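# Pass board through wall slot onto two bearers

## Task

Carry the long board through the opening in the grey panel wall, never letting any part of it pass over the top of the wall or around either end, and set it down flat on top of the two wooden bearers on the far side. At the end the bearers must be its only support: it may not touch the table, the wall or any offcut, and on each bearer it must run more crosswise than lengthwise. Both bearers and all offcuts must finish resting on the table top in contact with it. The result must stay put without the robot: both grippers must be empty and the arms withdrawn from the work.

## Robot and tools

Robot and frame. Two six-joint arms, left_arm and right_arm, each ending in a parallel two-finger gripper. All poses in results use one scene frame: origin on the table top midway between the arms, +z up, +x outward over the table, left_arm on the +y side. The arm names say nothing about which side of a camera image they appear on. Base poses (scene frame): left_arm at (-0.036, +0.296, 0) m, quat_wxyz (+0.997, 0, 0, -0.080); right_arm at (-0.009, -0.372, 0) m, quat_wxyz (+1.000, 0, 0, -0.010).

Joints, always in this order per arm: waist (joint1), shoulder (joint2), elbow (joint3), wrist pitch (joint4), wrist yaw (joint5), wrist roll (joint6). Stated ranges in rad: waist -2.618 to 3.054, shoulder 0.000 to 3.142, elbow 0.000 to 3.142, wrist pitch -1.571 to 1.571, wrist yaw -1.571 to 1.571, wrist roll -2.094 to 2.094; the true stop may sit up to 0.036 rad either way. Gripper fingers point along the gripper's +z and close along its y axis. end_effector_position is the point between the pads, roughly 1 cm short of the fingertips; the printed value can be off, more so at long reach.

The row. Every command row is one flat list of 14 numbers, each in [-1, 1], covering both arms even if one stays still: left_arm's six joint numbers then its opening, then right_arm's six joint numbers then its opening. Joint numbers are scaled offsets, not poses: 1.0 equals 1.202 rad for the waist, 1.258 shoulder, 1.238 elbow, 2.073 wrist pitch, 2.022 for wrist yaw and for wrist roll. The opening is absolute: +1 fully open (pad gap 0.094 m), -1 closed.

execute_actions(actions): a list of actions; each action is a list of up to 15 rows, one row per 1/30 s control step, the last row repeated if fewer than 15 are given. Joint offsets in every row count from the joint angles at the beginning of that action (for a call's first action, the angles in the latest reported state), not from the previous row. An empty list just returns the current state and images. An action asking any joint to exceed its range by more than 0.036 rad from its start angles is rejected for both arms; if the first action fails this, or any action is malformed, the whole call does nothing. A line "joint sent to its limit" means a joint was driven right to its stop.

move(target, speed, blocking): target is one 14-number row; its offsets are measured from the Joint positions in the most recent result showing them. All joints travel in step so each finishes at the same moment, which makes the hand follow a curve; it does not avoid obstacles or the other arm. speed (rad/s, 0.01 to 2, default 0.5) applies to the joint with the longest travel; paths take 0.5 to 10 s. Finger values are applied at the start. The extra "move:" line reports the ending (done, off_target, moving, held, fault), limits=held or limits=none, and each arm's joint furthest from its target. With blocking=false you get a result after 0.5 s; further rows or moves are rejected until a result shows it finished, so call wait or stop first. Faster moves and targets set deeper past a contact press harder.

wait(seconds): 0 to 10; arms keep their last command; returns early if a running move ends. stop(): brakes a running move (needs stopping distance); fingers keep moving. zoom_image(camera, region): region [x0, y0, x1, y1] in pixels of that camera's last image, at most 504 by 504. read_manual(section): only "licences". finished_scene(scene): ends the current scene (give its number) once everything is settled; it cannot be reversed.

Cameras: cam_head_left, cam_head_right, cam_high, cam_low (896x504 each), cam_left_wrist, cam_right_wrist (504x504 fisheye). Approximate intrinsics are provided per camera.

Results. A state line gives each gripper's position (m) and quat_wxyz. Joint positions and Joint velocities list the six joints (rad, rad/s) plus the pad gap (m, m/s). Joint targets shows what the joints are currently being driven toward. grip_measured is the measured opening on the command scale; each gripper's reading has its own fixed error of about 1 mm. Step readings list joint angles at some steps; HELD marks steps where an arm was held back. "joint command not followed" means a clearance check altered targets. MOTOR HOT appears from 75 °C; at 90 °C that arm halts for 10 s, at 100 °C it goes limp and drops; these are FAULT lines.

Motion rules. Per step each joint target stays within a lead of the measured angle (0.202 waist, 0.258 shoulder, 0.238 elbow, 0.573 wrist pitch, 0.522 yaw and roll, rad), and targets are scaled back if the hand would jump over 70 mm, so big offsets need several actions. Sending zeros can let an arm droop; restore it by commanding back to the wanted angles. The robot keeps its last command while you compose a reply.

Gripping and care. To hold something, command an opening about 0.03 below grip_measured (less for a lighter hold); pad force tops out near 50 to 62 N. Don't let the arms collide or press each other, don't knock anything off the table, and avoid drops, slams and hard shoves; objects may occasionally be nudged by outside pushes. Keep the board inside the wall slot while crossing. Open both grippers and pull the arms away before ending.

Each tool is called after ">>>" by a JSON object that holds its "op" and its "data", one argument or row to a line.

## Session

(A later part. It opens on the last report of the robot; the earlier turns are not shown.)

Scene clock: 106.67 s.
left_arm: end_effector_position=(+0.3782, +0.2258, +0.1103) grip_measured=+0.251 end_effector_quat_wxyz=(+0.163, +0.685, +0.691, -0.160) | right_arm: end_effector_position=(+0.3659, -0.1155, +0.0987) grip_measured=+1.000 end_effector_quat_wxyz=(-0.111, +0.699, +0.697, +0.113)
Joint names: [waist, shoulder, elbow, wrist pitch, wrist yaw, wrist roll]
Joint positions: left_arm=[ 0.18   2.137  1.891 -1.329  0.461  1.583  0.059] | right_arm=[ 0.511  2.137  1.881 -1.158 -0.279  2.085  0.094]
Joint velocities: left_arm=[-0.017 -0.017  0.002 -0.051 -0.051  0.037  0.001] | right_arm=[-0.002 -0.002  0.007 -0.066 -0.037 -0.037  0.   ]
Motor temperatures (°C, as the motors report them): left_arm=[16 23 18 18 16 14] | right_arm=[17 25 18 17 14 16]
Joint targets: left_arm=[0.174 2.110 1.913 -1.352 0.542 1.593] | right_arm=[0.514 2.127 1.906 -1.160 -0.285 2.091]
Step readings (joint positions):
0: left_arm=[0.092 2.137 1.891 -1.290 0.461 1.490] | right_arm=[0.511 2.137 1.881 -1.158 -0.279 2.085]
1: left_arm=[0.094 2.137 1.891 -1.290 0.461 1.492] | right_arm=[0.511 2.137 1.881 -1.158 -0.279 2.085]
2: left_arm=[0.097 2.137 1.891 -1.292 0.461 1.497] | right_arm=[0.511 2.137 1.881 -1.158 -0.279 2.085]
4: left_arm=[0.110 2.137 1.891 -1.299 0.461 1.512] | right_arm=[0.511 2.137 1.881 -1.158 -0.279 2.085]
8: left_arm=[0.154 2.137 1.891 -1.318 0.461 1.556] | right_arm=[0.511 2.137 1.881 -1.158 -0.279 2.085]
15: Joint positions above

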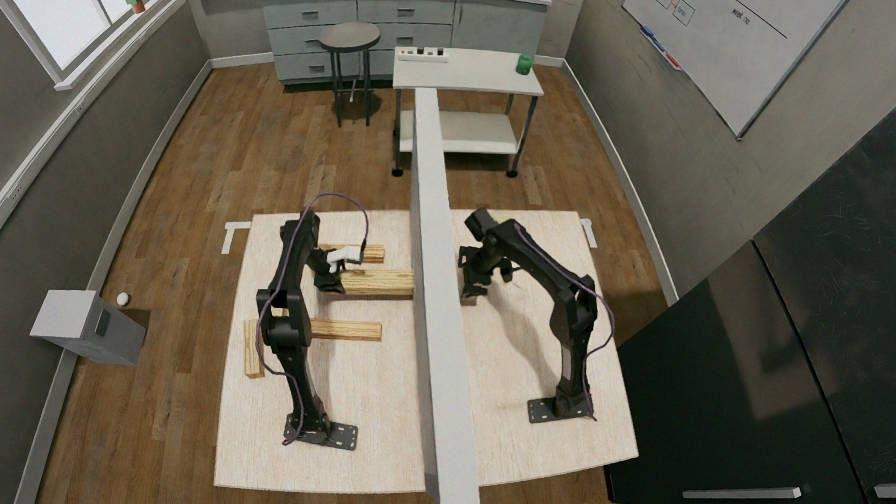

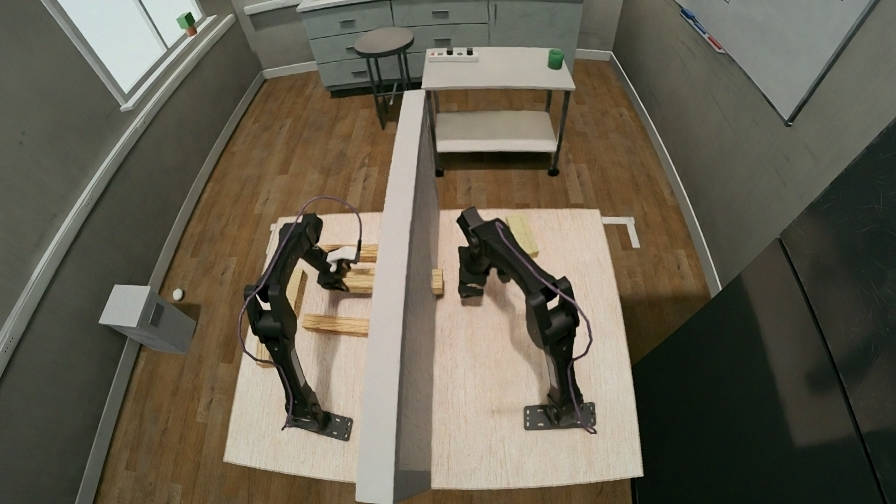

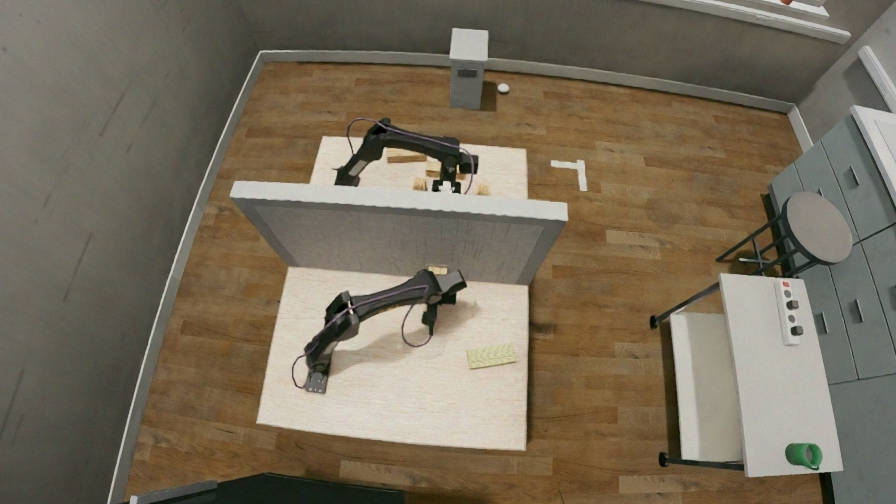

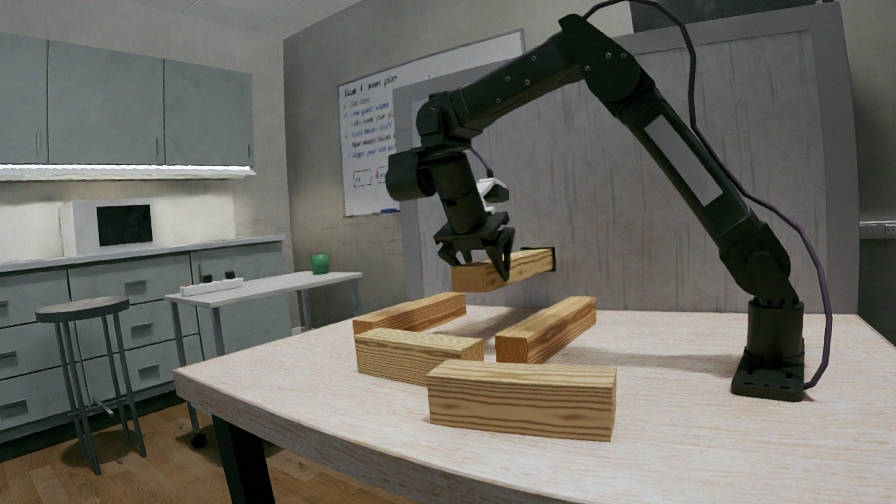

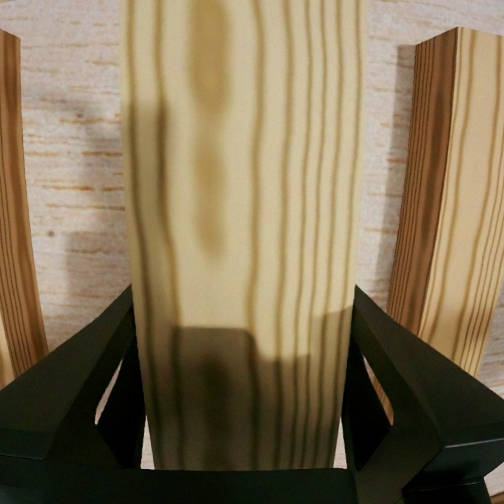

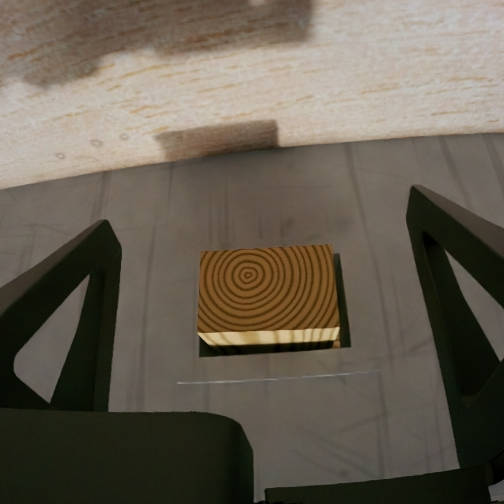

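>>> {"op": "execute_actions", "data": {
  "actions": [
    [[0.0262,-0.0207,0.0178,-0.0136,0.0376,0.0127,0.21,0.0025,-0.0079,0.0202,-0.0010,-0.0030,0.0030,1],[0.0325,-0.0207,0.0178,-0.0166,0.0361,0.0211,0.21,0.0025,-0.0079,0.0202,-0.0010,-0.0030,0.0030,1],[0.0399,-0.0207,0.0178,-0.0200,0.0366,0.0302,0.21,0.0025,-0.0079,0.0202,-0.0010,-0.0030,0.0030,1],[0.0477,-0.0207,0.0178,-0.0236,0.0373,0.0393,0.21,0.0025,-0.0079,0.0202,-0.0010,-0.0030,0.0030,1],[0.0554,-0.0207,0.0178,-0.0270,0.0382,0.0477,0.21,0.0025,-0.0079,0.0202,-0.0010,-0.0030,0.0030,1],[0.0625,-0.0207,0.0178,-0.0301,0.0391,0.0550,0.21,0.0025,-0.0079,0.0202,-0.0010,-0.0030,0.0030,1],[0.0685,-0.0207,0.0178,-0.0327,0.0400,0.0606,0.21,0.0025,-0.0079,0.0202,-0.0010,-0.0030,0.0030,1],[0.0730,-0.0207,0.0178,-0.0346,0.0408,0.0641,0.21,0.0025,-0.0079,0.0202,-0.0010,-0.0030,0.0030,1],[0.0757,-0.0207,0.0178,-0.0356,0.0415,0.0653,0.21,0.0025,-0.0079,0.0202,-0.0010,-0.0030,0.0030,1],[0.0764,-0.0207,0.0178,-0.0356,0.0421,0.0642,0.21,0.0025,-0.0079,0.0202,-0.0010,-0.0030,0.0030,1],[0.0751,-0.0207,0.0178,-0.0348,0.0424,0.0607,0.21,0.0025,-0.0079,0.0202,-0.0010,-0.0030,0.0030,1],[0.0718,-0.0207,0.0178,-0.0331,0.0425,0.0551,0.21,0.0025,-0.0079,0.0202,-0.0010,-0.0030,0.0030,1],[0.0774,-0.0207,0.0178,-0.0331,0.0415,0.0551,0.21,0.0025,-0.0079,0.0202,-0.0010,-0.0030,0.0030,1],[0.0814,-0.0207,0.0178,-0.0331,0.0396,0.0551,0.21,0.0025,-0.0079,0.0202,-0.0010,-0.0030,0.0030,1]]
  ]
}}

>>> {"op": "zoom_image", "data": {
  "camera": "cam_right_wrist",
  "region": [140, 200, 420, 420]
}}

>>> {"op": "zoom_image", "data": {
  "camera": "cam_low",
  "region": [440, 190, 620, 310]
}}

Scene clock: 109.93 s.
left_arm: end_effector_position=(+0.3747, +0.2656, +0.1105) grip_measured=+0.251 end_effector_quat_wxyz=(+0.167, +0.684, +0.692, -0.157) | right_arm: end_effector_position=(+0.3659, -0.1155, +0.0987) grip_measured=+1.000 end_effector_quat_wxyz=(-0.111, +0.699, +0.697, +0.113)
Joint names: [waist, shoulder, elbow, wrist pitch, wrist yaw, wrist roll]
Joint positions: left_arm=[ 0.278  2.137  1.891 -1.365  0.461  1.686  0.059] | right_arm=[ 0.511  2.137  1.881 -1.158 -0.279  2.085  0.094]
Joint velocities: left_arm=[-0.002 -0.007 -0.007  0.007 -0.037  0.007 -0.   ] | right_arm=[ 0.007 -0.022  0.002 -0.007  0.066 -0.066  0.   ]
Motor temperatures (°C, as the motors report them): left_arm=[16 24 18 18 16 14] | right_arm=[17 25 18 17 14 16]
Joint targets: left_arm=[0.278 2.110 1.913 -1.397 0.541 1.694] | right_arm=[0.514 2.127 1.906 -1.160 -0.285 2.091]
Step readings (joint positions):
0: left_arm=[0.180 2.137 1.891 -1.330 0.461 1.587] | right_arm=[0.511 2.137 1.881 -1.158 -0.279 2.085]
1: left_arm=[0.182 2.137 1.891 -1.330 0.461 1.589] | right_arm=[0.511 2.137 1.881 -1.158 -0.279 2.085]
2: left_arm=[0.185 2.137 1.891 -1.331 0.461 1.595] | right_arm=[0.511 2.137 1.881 -1.158 -0.279 2.085]
4: left_arm=[0.200 2.137 1.891 -1.337 0.461 1.612] | right_arm=[0.511 2.137 1.881 -1.158 -0.279 2.085]
8: left_arm=[0.246 2.137 1.891 -1.354 0.461 1.660] | right_arm=[0.511 2.137 1.881 -1.158 -0.279 2.085]
15: Joint positions above

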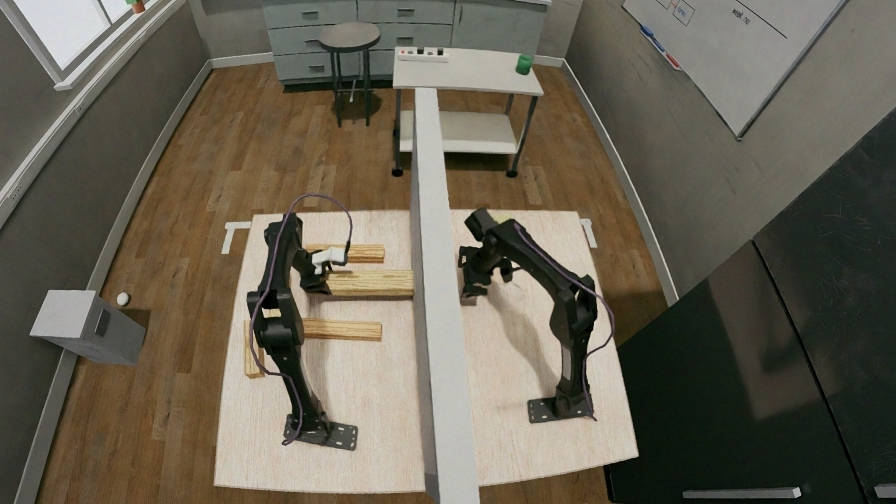

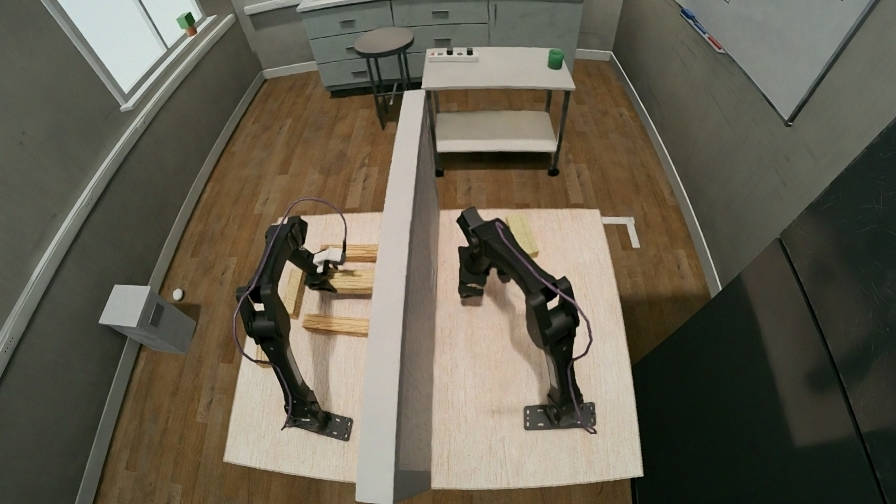

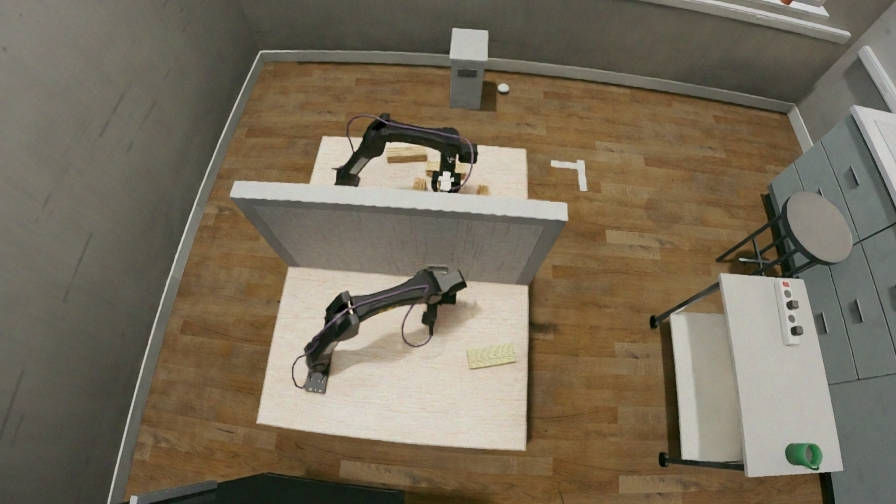

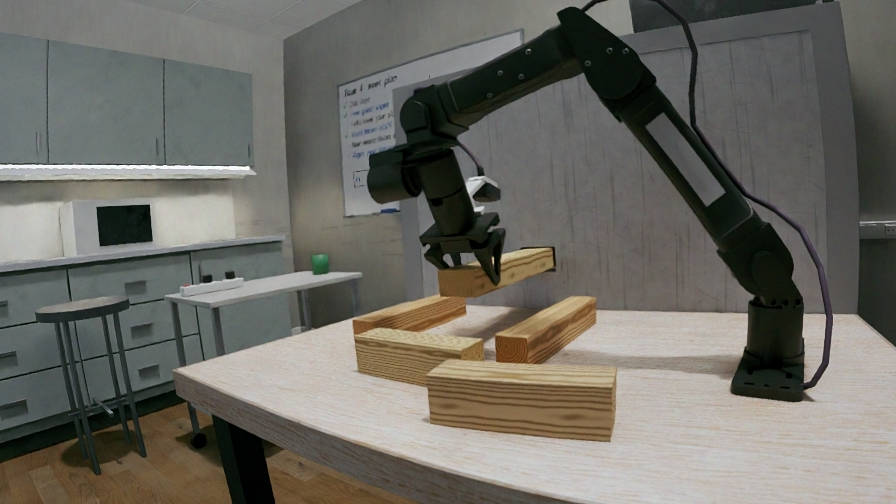

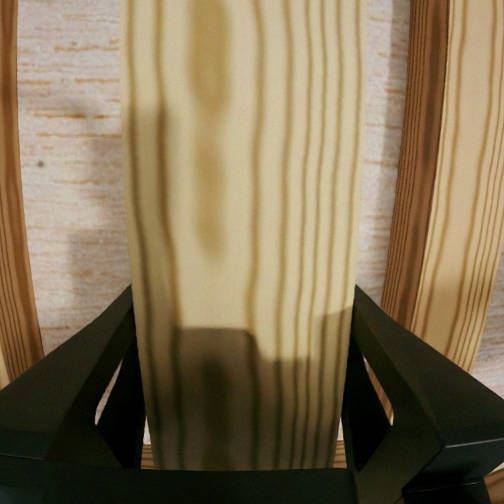

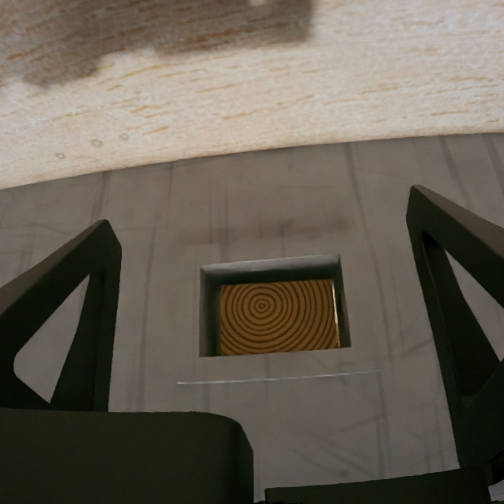

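Region (140, 200, 420, 420) of cam_right_wrist's 504x504 image, scaled by 1.800, with more detail than that image has; it fills the top 396 rows of this view, and the rest is white.

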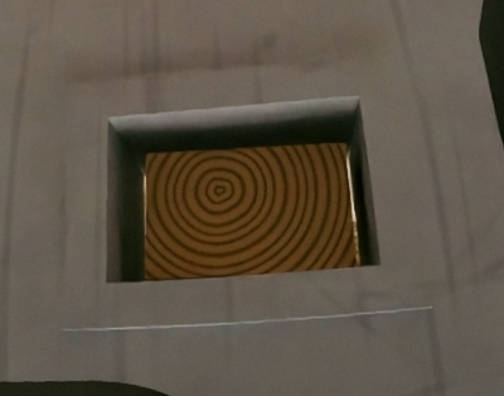

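Region (440, 190, 620, 310) of cam_low's 896x504 image, scaled by 2.800, with more detail than that image has.

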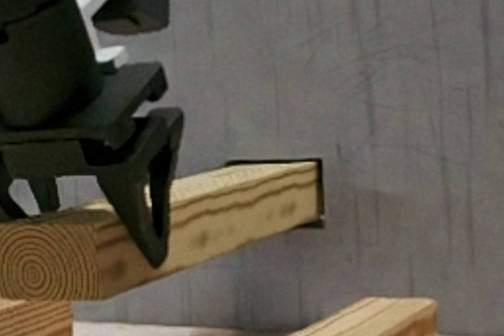

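>>> {"op": "execute_actions", "data": {
  "actions": [
    [[0.0286,-0.0207,0.0178,-0.0173,0.0277,0.0116,0.21,0.0025,-0.0079,0.0202,-0.0010,-0.0030,0.0030,1],[0.0357,-0.0207,0.0178,-0.0196,0.0277,0.0199,0.21,0.0025,-0.0079,0.0202,-0.0010,-0.0030,0.0030,1],[0.0439,-0.0207,0.0178,-0.0224,0.0291,0.0287,0.21,0.0025,-0.0079,0.0202,-0.0010,-0.0030,0.0030,1],[0.0526,-0.0207,0.0178,-0.0252,0.0288,0.0377,0.21,0.0025,-0.0079,0.0202,-0.0010,-0.0030,0.0030,1],[0.0612,-0.0207,0.0178,-0.0279,0.0288,0.0460,0.21,0.0025,-0.0079,0.0202,-0.0010,-0.0030,0.0030,1],[0.0692,-0.0207,0.0178,-0.0304,0.0289,0.0531,0.21,0.0025,-0.0079,0.0202,-0.0010,-0.0030,0.0030,1],[0.0759,-0.0207,0.0178,-0.0326,0.0293,0.0586,0.21,0.0025,-0.0079,0.0202,-0.0010,-0.0030,0.0030,1],[0.0810,-0.0207,0.0178,-0.0341,0.0297,0.0621,0.21,0.0025,-0.0079,0.0202,-0.0010,-0.0030,0.0030,1],[0.0840,-0.0207,0.0178,-0.0350,0.0303,0.0633,0.21,0.0025,-0.0079,0.0202,-0.0010,-0.0030,0.0030,1],[0.0848,-0.0207,0.0178,-0.0352,0.0311,0.0621,0.21,0.0025,-0.0079,0.0202,-0.0010,-0.0030,0.0030,1],[0.0833,-0.0207,0.0178,-0.0346,0.0318,0.0587,0.21,0.0025,-0.0079,0.0202,-0.0010,-0.0030,0.0030,1],[0.0797,-0.0207,0.0178,-0.0333,0.0325,0.0528,0.21,0.0025,-0.0079,0.0202,-0.0010,-0.0030,0.0030,1],[0.0865,-0.0207,0.0178,-0.0333,0.0340,0.0528,0.21,0.0025,-0.0079,0.0202,-0.0010,-0.0030,0.0030,1],[0.0910,-0.0207,0.0178,-0.0333,0.0340,0.0528,0.21,0.0025,-0.0079,0.0202,-0.0010,-0.0030,0.0030,1]]
  ]
}}

>>> {"op": "zoom_image", "data": {
  "camera": "cam_right_wrist",
  "region": [140, 200, 420, 420]
}}

>>> {"op": "zoom_image", "data": {
  "camera": "cam_low",
  "region": [400, 190, 620, 330]
}}

>>> {"op": "zoom_image", "data": {
  "camera": "cam_head_left",
  "region": [220, 200, 440, 400]
}}

Scene clock: 111.67 s.
left_arm: end_effector_position=(+0.3685, +0.3110, +0.1100) grip_measured=+0.251 end_effector_quat_wxyz=(+0.170, +0.679, +0.699, -0.148) | right_arm: end_effector_position=(+0.3659, -0.1155, +0.0987) grip_measured=+1.000 end_effector_quat_wxyz=(-0.111, +0.699, +0.697, +0.113)
Joint names: [waist, shoulder, elbow, wrist pitch, wrist yaw, wrist roll]
Joint positions: left_arm=[ 0.388  2.137  1.891 -1.395  0.45   1.785  0.059] | right_arm=[ 0.511  2.137  1.881 -1.158 -0.279  2.085  0.094]
Joint velocities: left_arm=[-0.007  0.007  0.002 -0.007  0.007  0.022 -0.001] | right_arm=[ 0.002 -0.012  0.007  0.007  0.051  0.007  0.   ]
Motor temperatures (°C, as the motors report them): left_arm=[16 24 18 18 16 14] | right_arm=[17 26 18 17 14 16]
Joint targets: left_arm=[0.388 2.110 1.913 -1.434 0.530 1.793] | right_arm=[0.514 2.127 1.906 -1.160 -0.285 2.091]
Step readings (joint positions):
0: left_arm=[0.278 2.137 1.891 -1.367 0.461 1.688] | right_arm=[0.511 2.137 1.881 -1.158 -0.279 2.085]
1: left_arm=[0.280 2.137 1.891 -1.367 0.461 1.691] | right_arm=[0.511 2.137 1.881 -1.158 -0.279 2.085]
2: left_arm=[0.284 2.137 1.891 -1.369 0.461 1.696] | right_arm=[0.511 2.137 1.881 -1.158 -0.279 2.085]
4: left_arm=[0.300 2.137 1.891 -1.374 0.461 1.714] | right_arm=[0.511 2.137 1.881 -1.158 -0.279 2.085]
8: left_arm=[0.352 2.137 1.891 -1.386 0.457 1.760] | right_arm=[0.511 2.137 1.881 -1.158 -0.279 2.085]
15: Joint positions above

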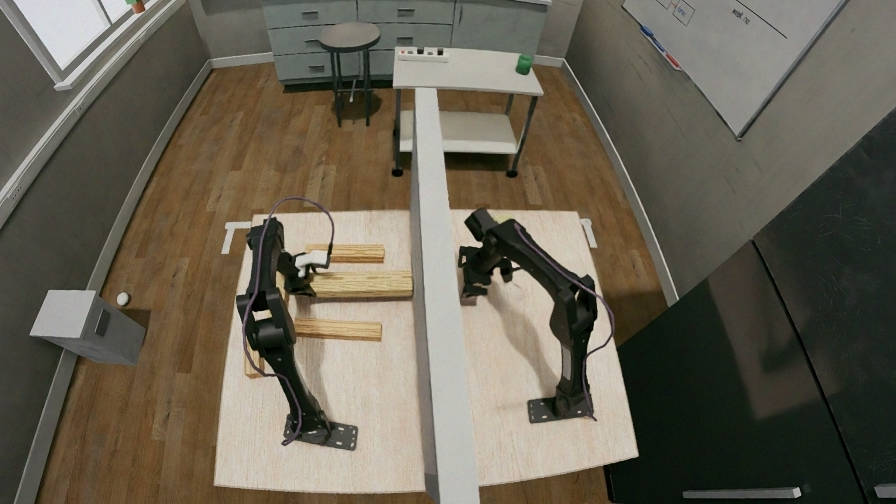

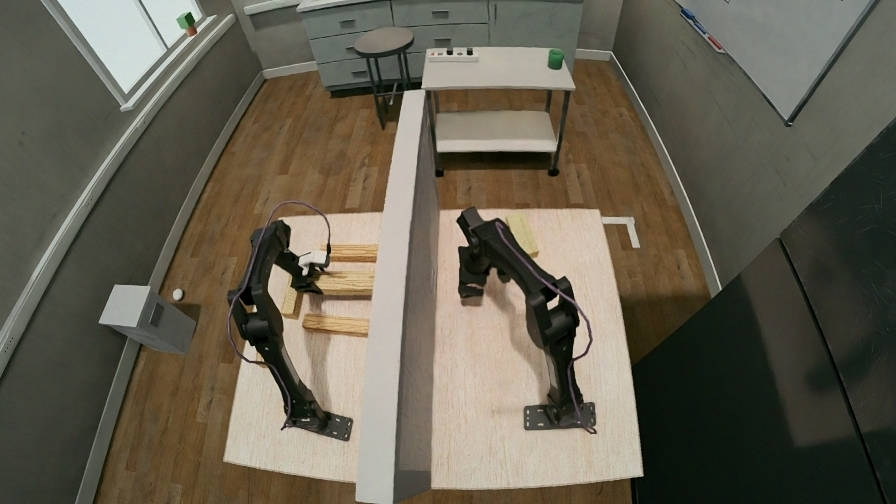

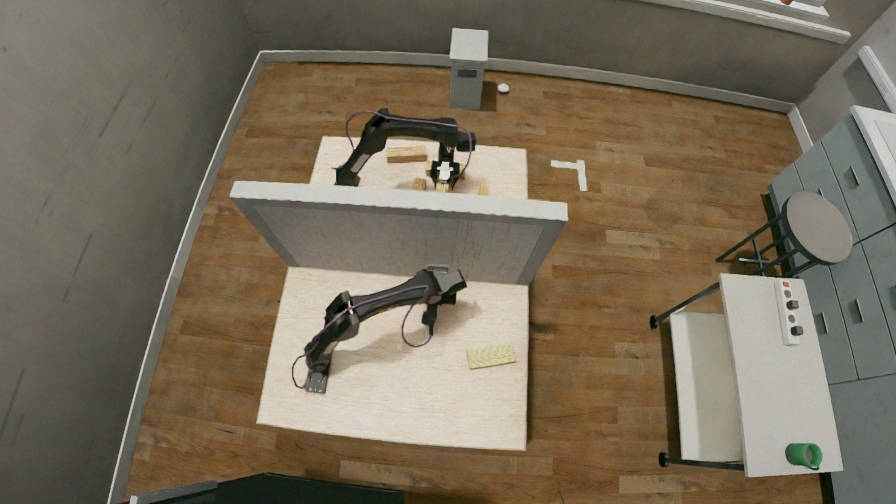

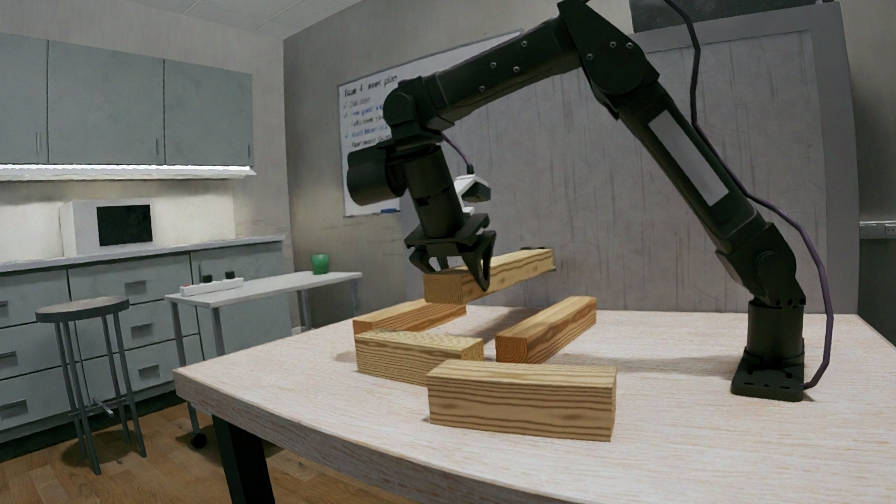

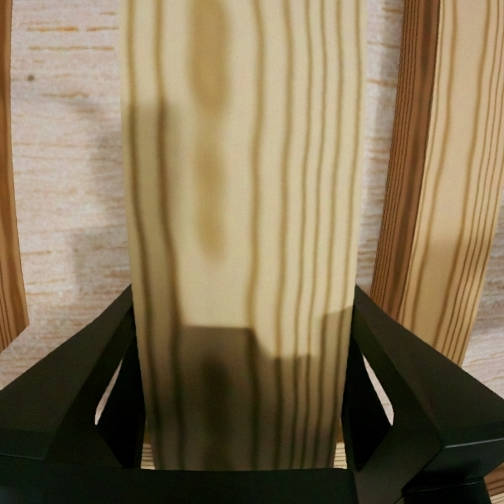

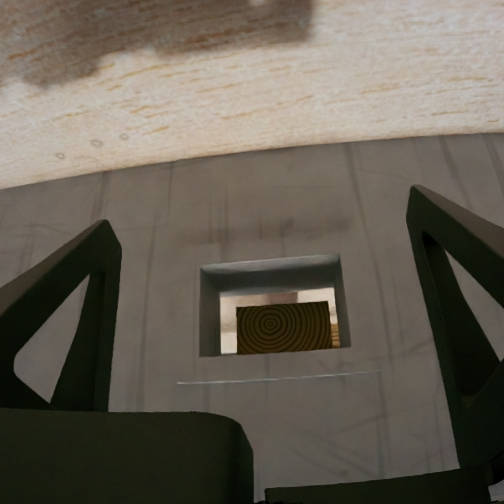

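Region (140, 200, 420, 420) of cam_right_wrist's 504x504 image, scaled by 1.800, with more detail than that image has; it fills the top 396 rows of this view, and the rest is white.

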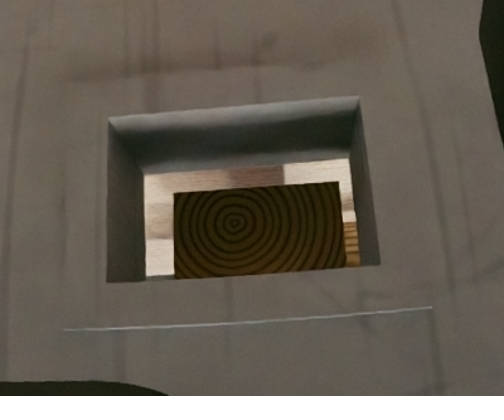

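Region (400, 190, 620, 330) of cam_low's 896x504 image, scaled by 2.291, with more detail than that image has; it fills the top 321 rows of this view, and the rest is white.

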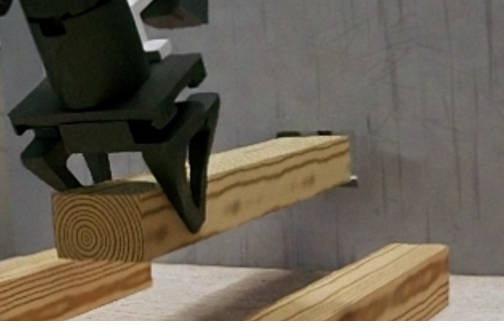

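Region (220, 200, 440, 400) of cam_head_left's 896x504 image, scaled by 2.291, with more detail than that image has; it fills the top 458 rows of this view, and the rest is white.

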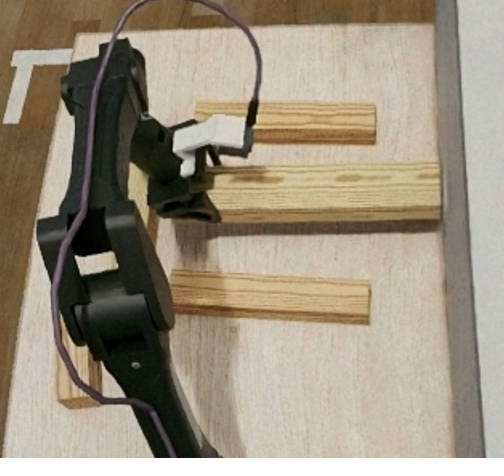

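>>> {"op": "execute_actions", "data": {
  "actions": [
    [[0.0219,-0.0691,-0.0243,0.0031,0.0391,-0.0373,0.21,0.0025,-0.0079,0.0202,-0.0010,-0.0030,0.0030,1],[0.0270,-0.0870,-0.0401,0.0151,0.0391,-0.0636,0.21,0.0025,-0.0079,0.0202,-0.0010,-0.0030,0.0030,1],[0.0328,-0.1074,-0.0596,0.0289,0.0391,-0.0922,0.21,0.0025,-0.0079,0.0202,-0.0010,-0.0030,0.0030,1],[0.0389,-0.1291,-0.0819,0.0440,0.0391,-0.1218,0.21,0.0025,-0.0079,0.0202,-0.0010,-0.0030,0.0030,1],[0.0450,-0.1511,-0.1059,0.0596,0.0391,-0.1507,0.21,0.0025,-0.0079,0.0202,-0.0010,-0.0030,0.0030,1],[0.0507,-0.1723,-0.1302,0.0749,0.0391,-0.1776,0.21,0.0025,-0.0079,0.0202,-0.0010,-0.0030,0.0030,1],[0.0554,-0.1917,-0.1539,0.0890,0.0391,-0.2012,0.21,0.0025,-0.0079,0.0202,-0.0010,-0.0030,0.0030,1],[0.0590,-0.2082,-0.1755,0.1014,0.0391,-0.2203,0.21,0.0025,-0.0079,0.0202,-0.0010,-0.0030,0.0030,1],[0.0611,-0.2210,-0.1941,0.1114,0.0391,-0.2338,0.21,0.0025,-0.0079,0.0202,-0.0010,-0.0030,0.0030,1],[0.0617,-0.2295,-0.2087,0.1185,0.0391,-0.2411,0.21,0.0025,-0.0079,0.0202,-0.0010,-0.0030,0.0030,1],[0.0607,-0.2333,-0.2186,0.1223,0.0391,-0.2419,0.21,0.0025,-0.0079,0.0202,-0.0010,-0.0030,0.0030,1],[0.0581,-0.2322,-0.2233,0.1226,0.0391,-0.2361,0.21,0.0025,-0.0079,0.0202,-0.0010,-0.0030,0.0030,1],[0.0611,-0.2262,-0.2225,0.1195,0.0391,-0.2240,0.21,0.0025,-0.0079,0.0202,-0.0010,-0.0030,0.0030,1],[0.0644,-0.2156,-0.2164,0.1131,0.0391,-0.2062,0.21,0.0025,-0.0079,0.0202,-0.0010,-0.0030,0.0030,1],[0.0644,-0.2256,-0.2229,0.1131,0.0391,-0.2169,0.21,0.0025,-0.0079,0.0202,-0.0010,-0.0030,0.0030,1]]
  ]
}}

>>> {"op": "wait", "data": {
  "seconds": 0.2
}}

Scene clock: 116.13 s.
left_arm: end_effector_position=(+0.3518, +0.3370, +0.1436) grip_measured=+0.251 end_effector_quat_wxyz=(+0.212, +0.509, +0.828, -0.097) | right_arm: end_effector_position=(+0.3659, -0.1155, +0.0987) grip_measured=+1.000 end_effector_quat_wxyz=(-0.111, +0.699, +0.697, +0.113)
Joint names: [waist, shoulder, elbow, wrist pitch, wrist yaw, wrist roll]
Joint positions: left_arm=[ 0.464  1.869  1.632 -1.191  0.451  1.373  0.059] | right_arm=[ 0.511  2.137  1.881 -1.158 -0.279  2.085  0.094]
Joint velocities: left_arm=[-0.022 -0.022 -0.222  0.154 -0.081 -0.168  0.001] | right_arm=[-0.017 -0.007  0.007  0.066 -0.007  0.037  0.   ]
Motor temperatures (°C, as the motors report them): left_arm=[16 24 18 18 16 14] | right_arm=[17 26 18 17 14 16]
Joint targets: left_arm=[0.465 1.853 1.615 -1.160 0.529 1.346] | right_arm=[0.514 2.127 1.906 -1.160 -0.285 2.091]
Step readings (joint positions):
0: left_arm=[0.388 2.137 1.891 -1.397 0.450 1.787] | right_arm=[0.511 2.137 1.881 -1.158 -0.279 2.085]
1: left_arm=[0.389 2.131 1.885 -1.393 0.450 1.777] | right_arm=[0.511 2.137 1.881 -1.158 -0.279 2.085]
2: left_arm=[0.392 2.119 1.870 -1.382 0.450 1.756] | right_arm=[0.511 2.137 1.881 -1.158 -0.279 2.085]
4: left_arm=[0.403 2.078 1.827 -1.354 0.450 1.694] | right_arm=[0.511 2.137 1.881 -1.158 -0.279 2.085]
8: left_arm=[0.440 1.958 1.723 -1.279 0.450 1.524] | right_arm=[0.511 2.137 1.881 -1.158 -0.279 2.085]
15: Joint positions above

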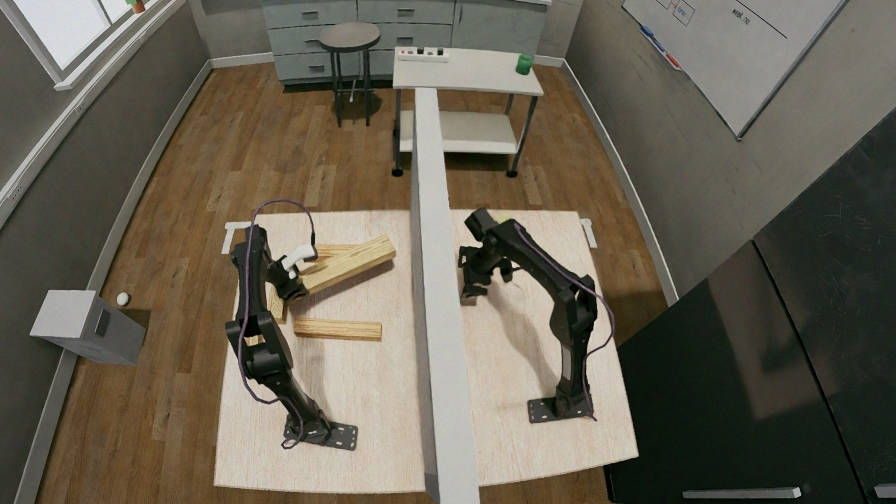

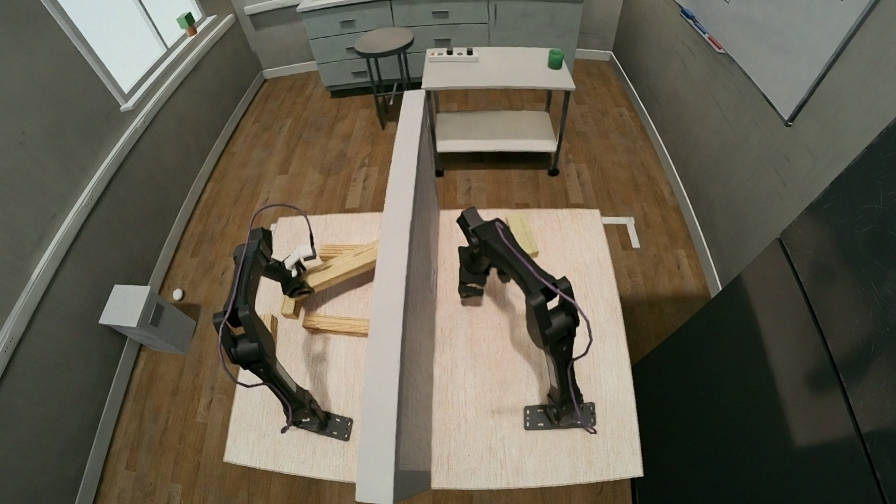

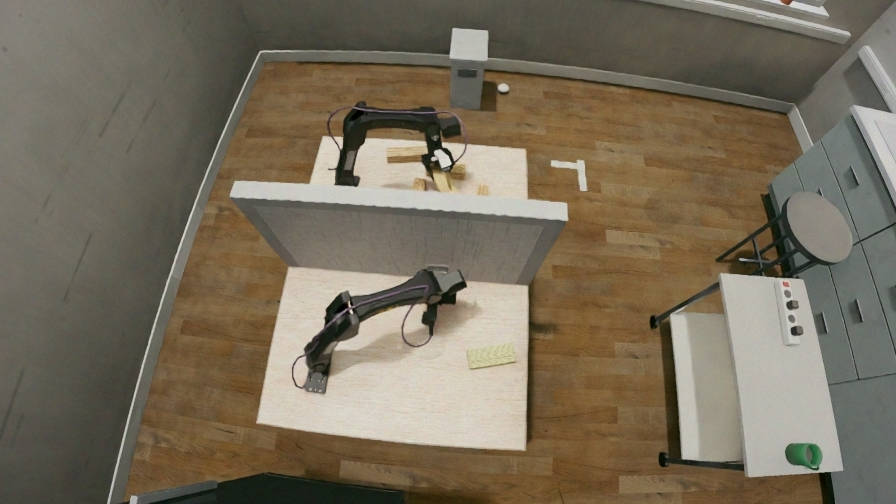

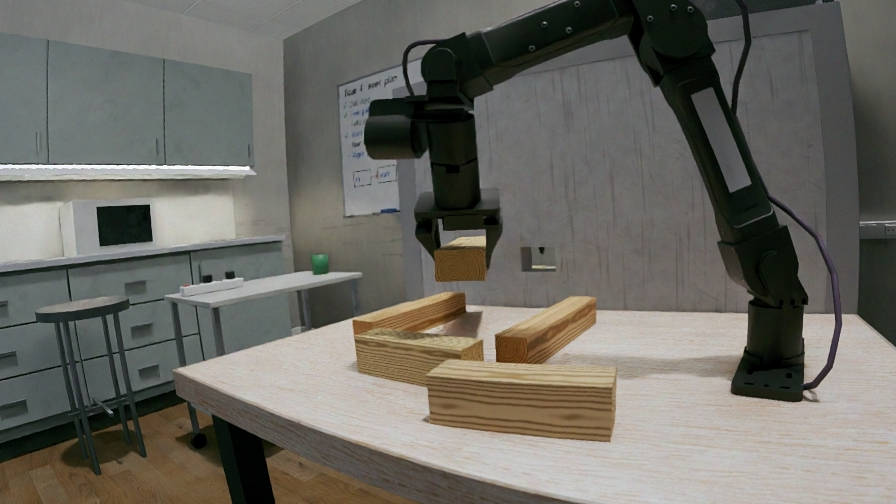

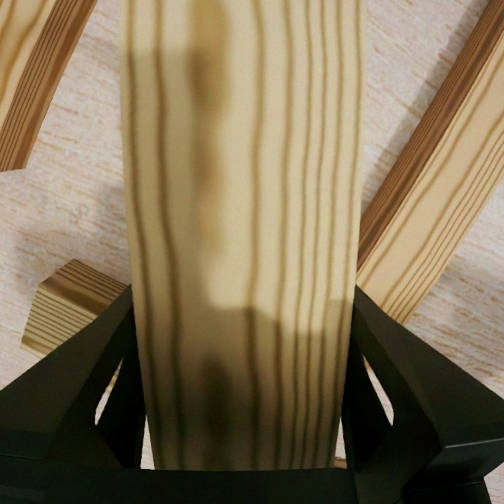

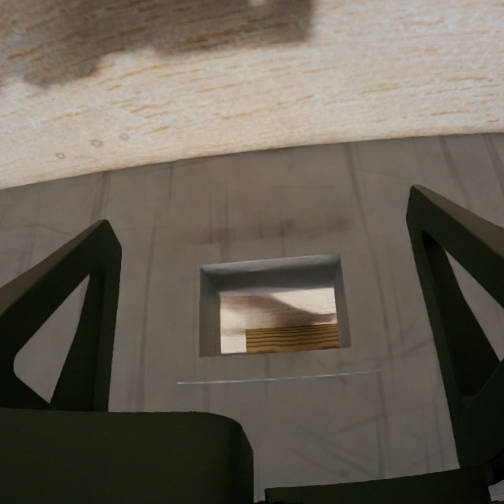

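Scene clock: 116.33 s.
left_arm: end_effector_position=(+0.3497, +0.3363, +0.1396) grip_measured=+0.251 end_effector_quat_wxyz=(+0.208, +0.502, +0.833, -0.102) | right_arm: end_effector_position=(+0.3659, -0.1155, +0.0987) grip_measured=+1.000 end_effector_quat_wxyz=(-0.111, +0.699, +0.697, +0.113)
Joint names: [waist, shoulder, elbow, wrist pitch, wrist yaw, wrist roll]
Joint positions: left_arm=[ 0.464  1.869  1.618 -1.186  0.451  1.357  0.059] | right_arm=[ 0.511  2.137  1.881 -1.158 -0.279  2.085  0.094]
Joint velocities: left_arm=[-0.002  0.012  0.002 -0.066 -0.051 -0.022 -0.001] | right_arm=[ 0.002 -0.012  0.002  0.007 -0.022 -0.037  0.   ]
Motor temperatures (°C, as the motors report them): left_arm=[16 24 18 18 16 14] | right_arm=[17 26 18 17 14 16]
Joint targets: left_arm=[0.465 1.853 1.615 -1.160 0.529 1.346] | right_arm=[0.514 2.127 1.906 -1.160 -0.285 2.091]
wait: 0.20 s; no rest

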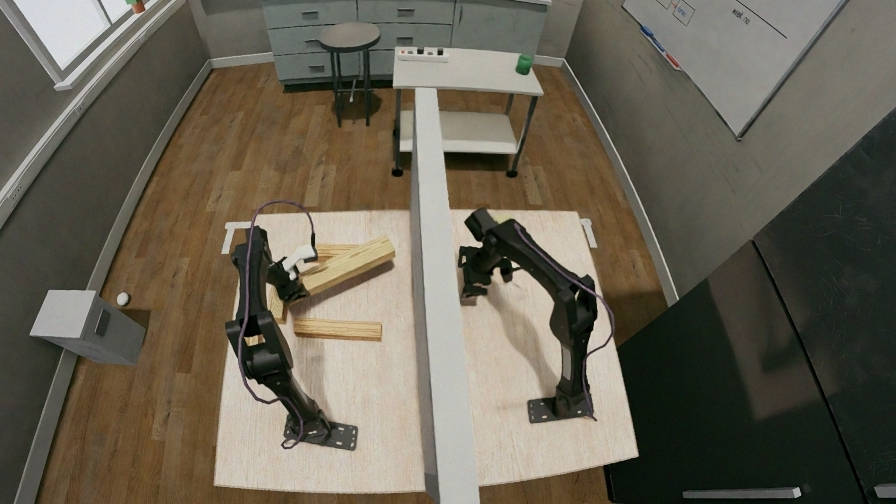

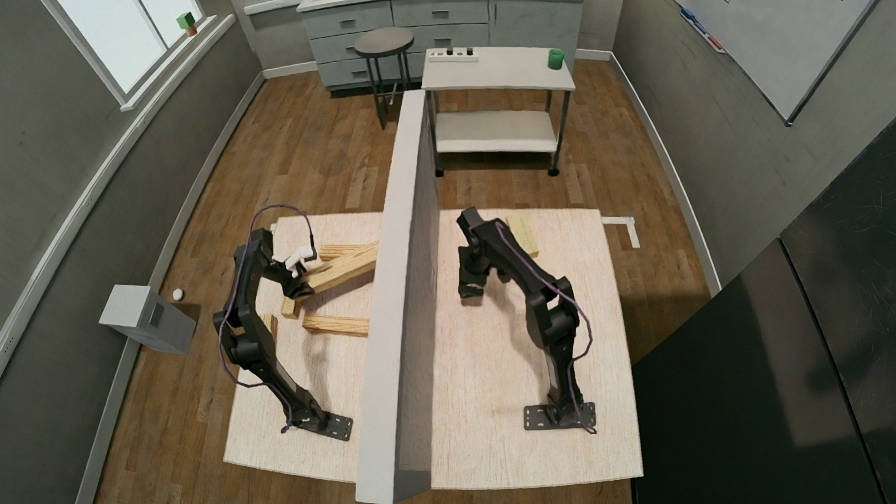

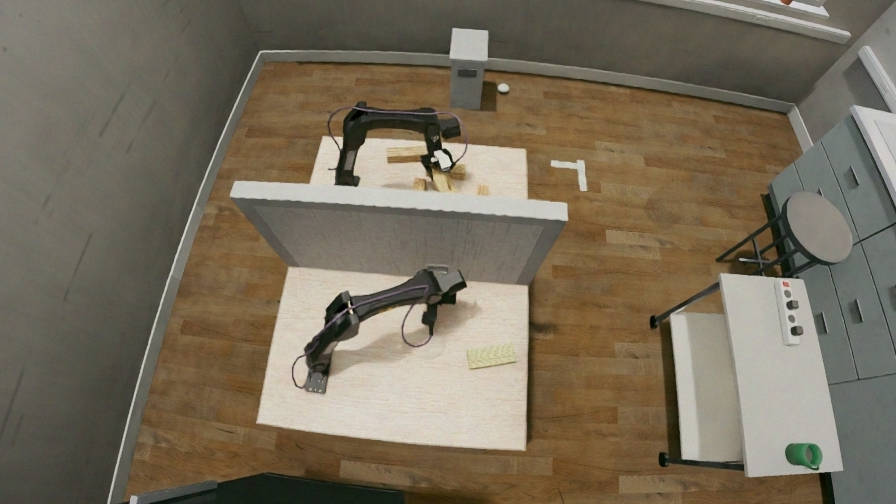

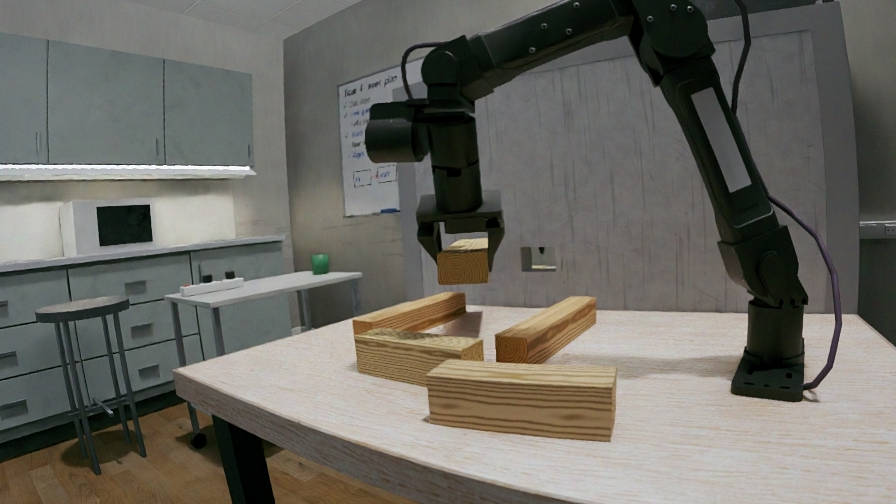

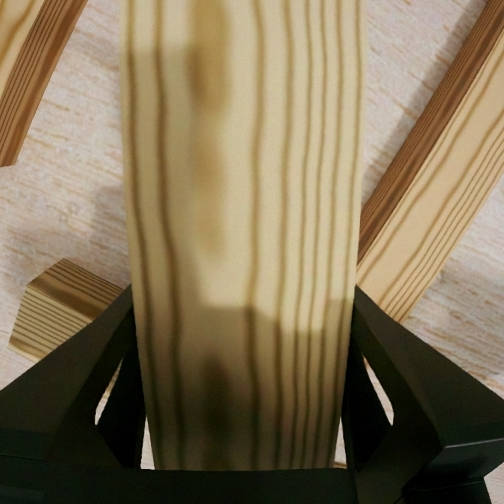

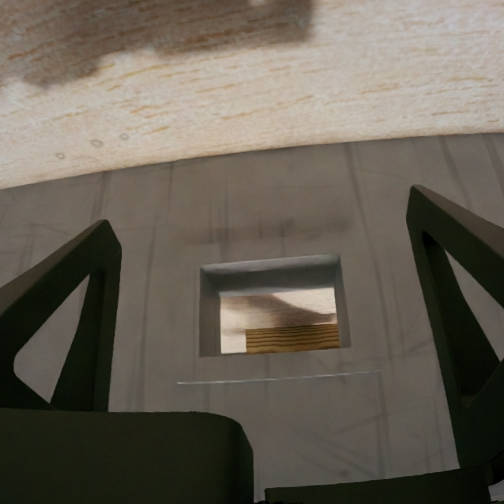

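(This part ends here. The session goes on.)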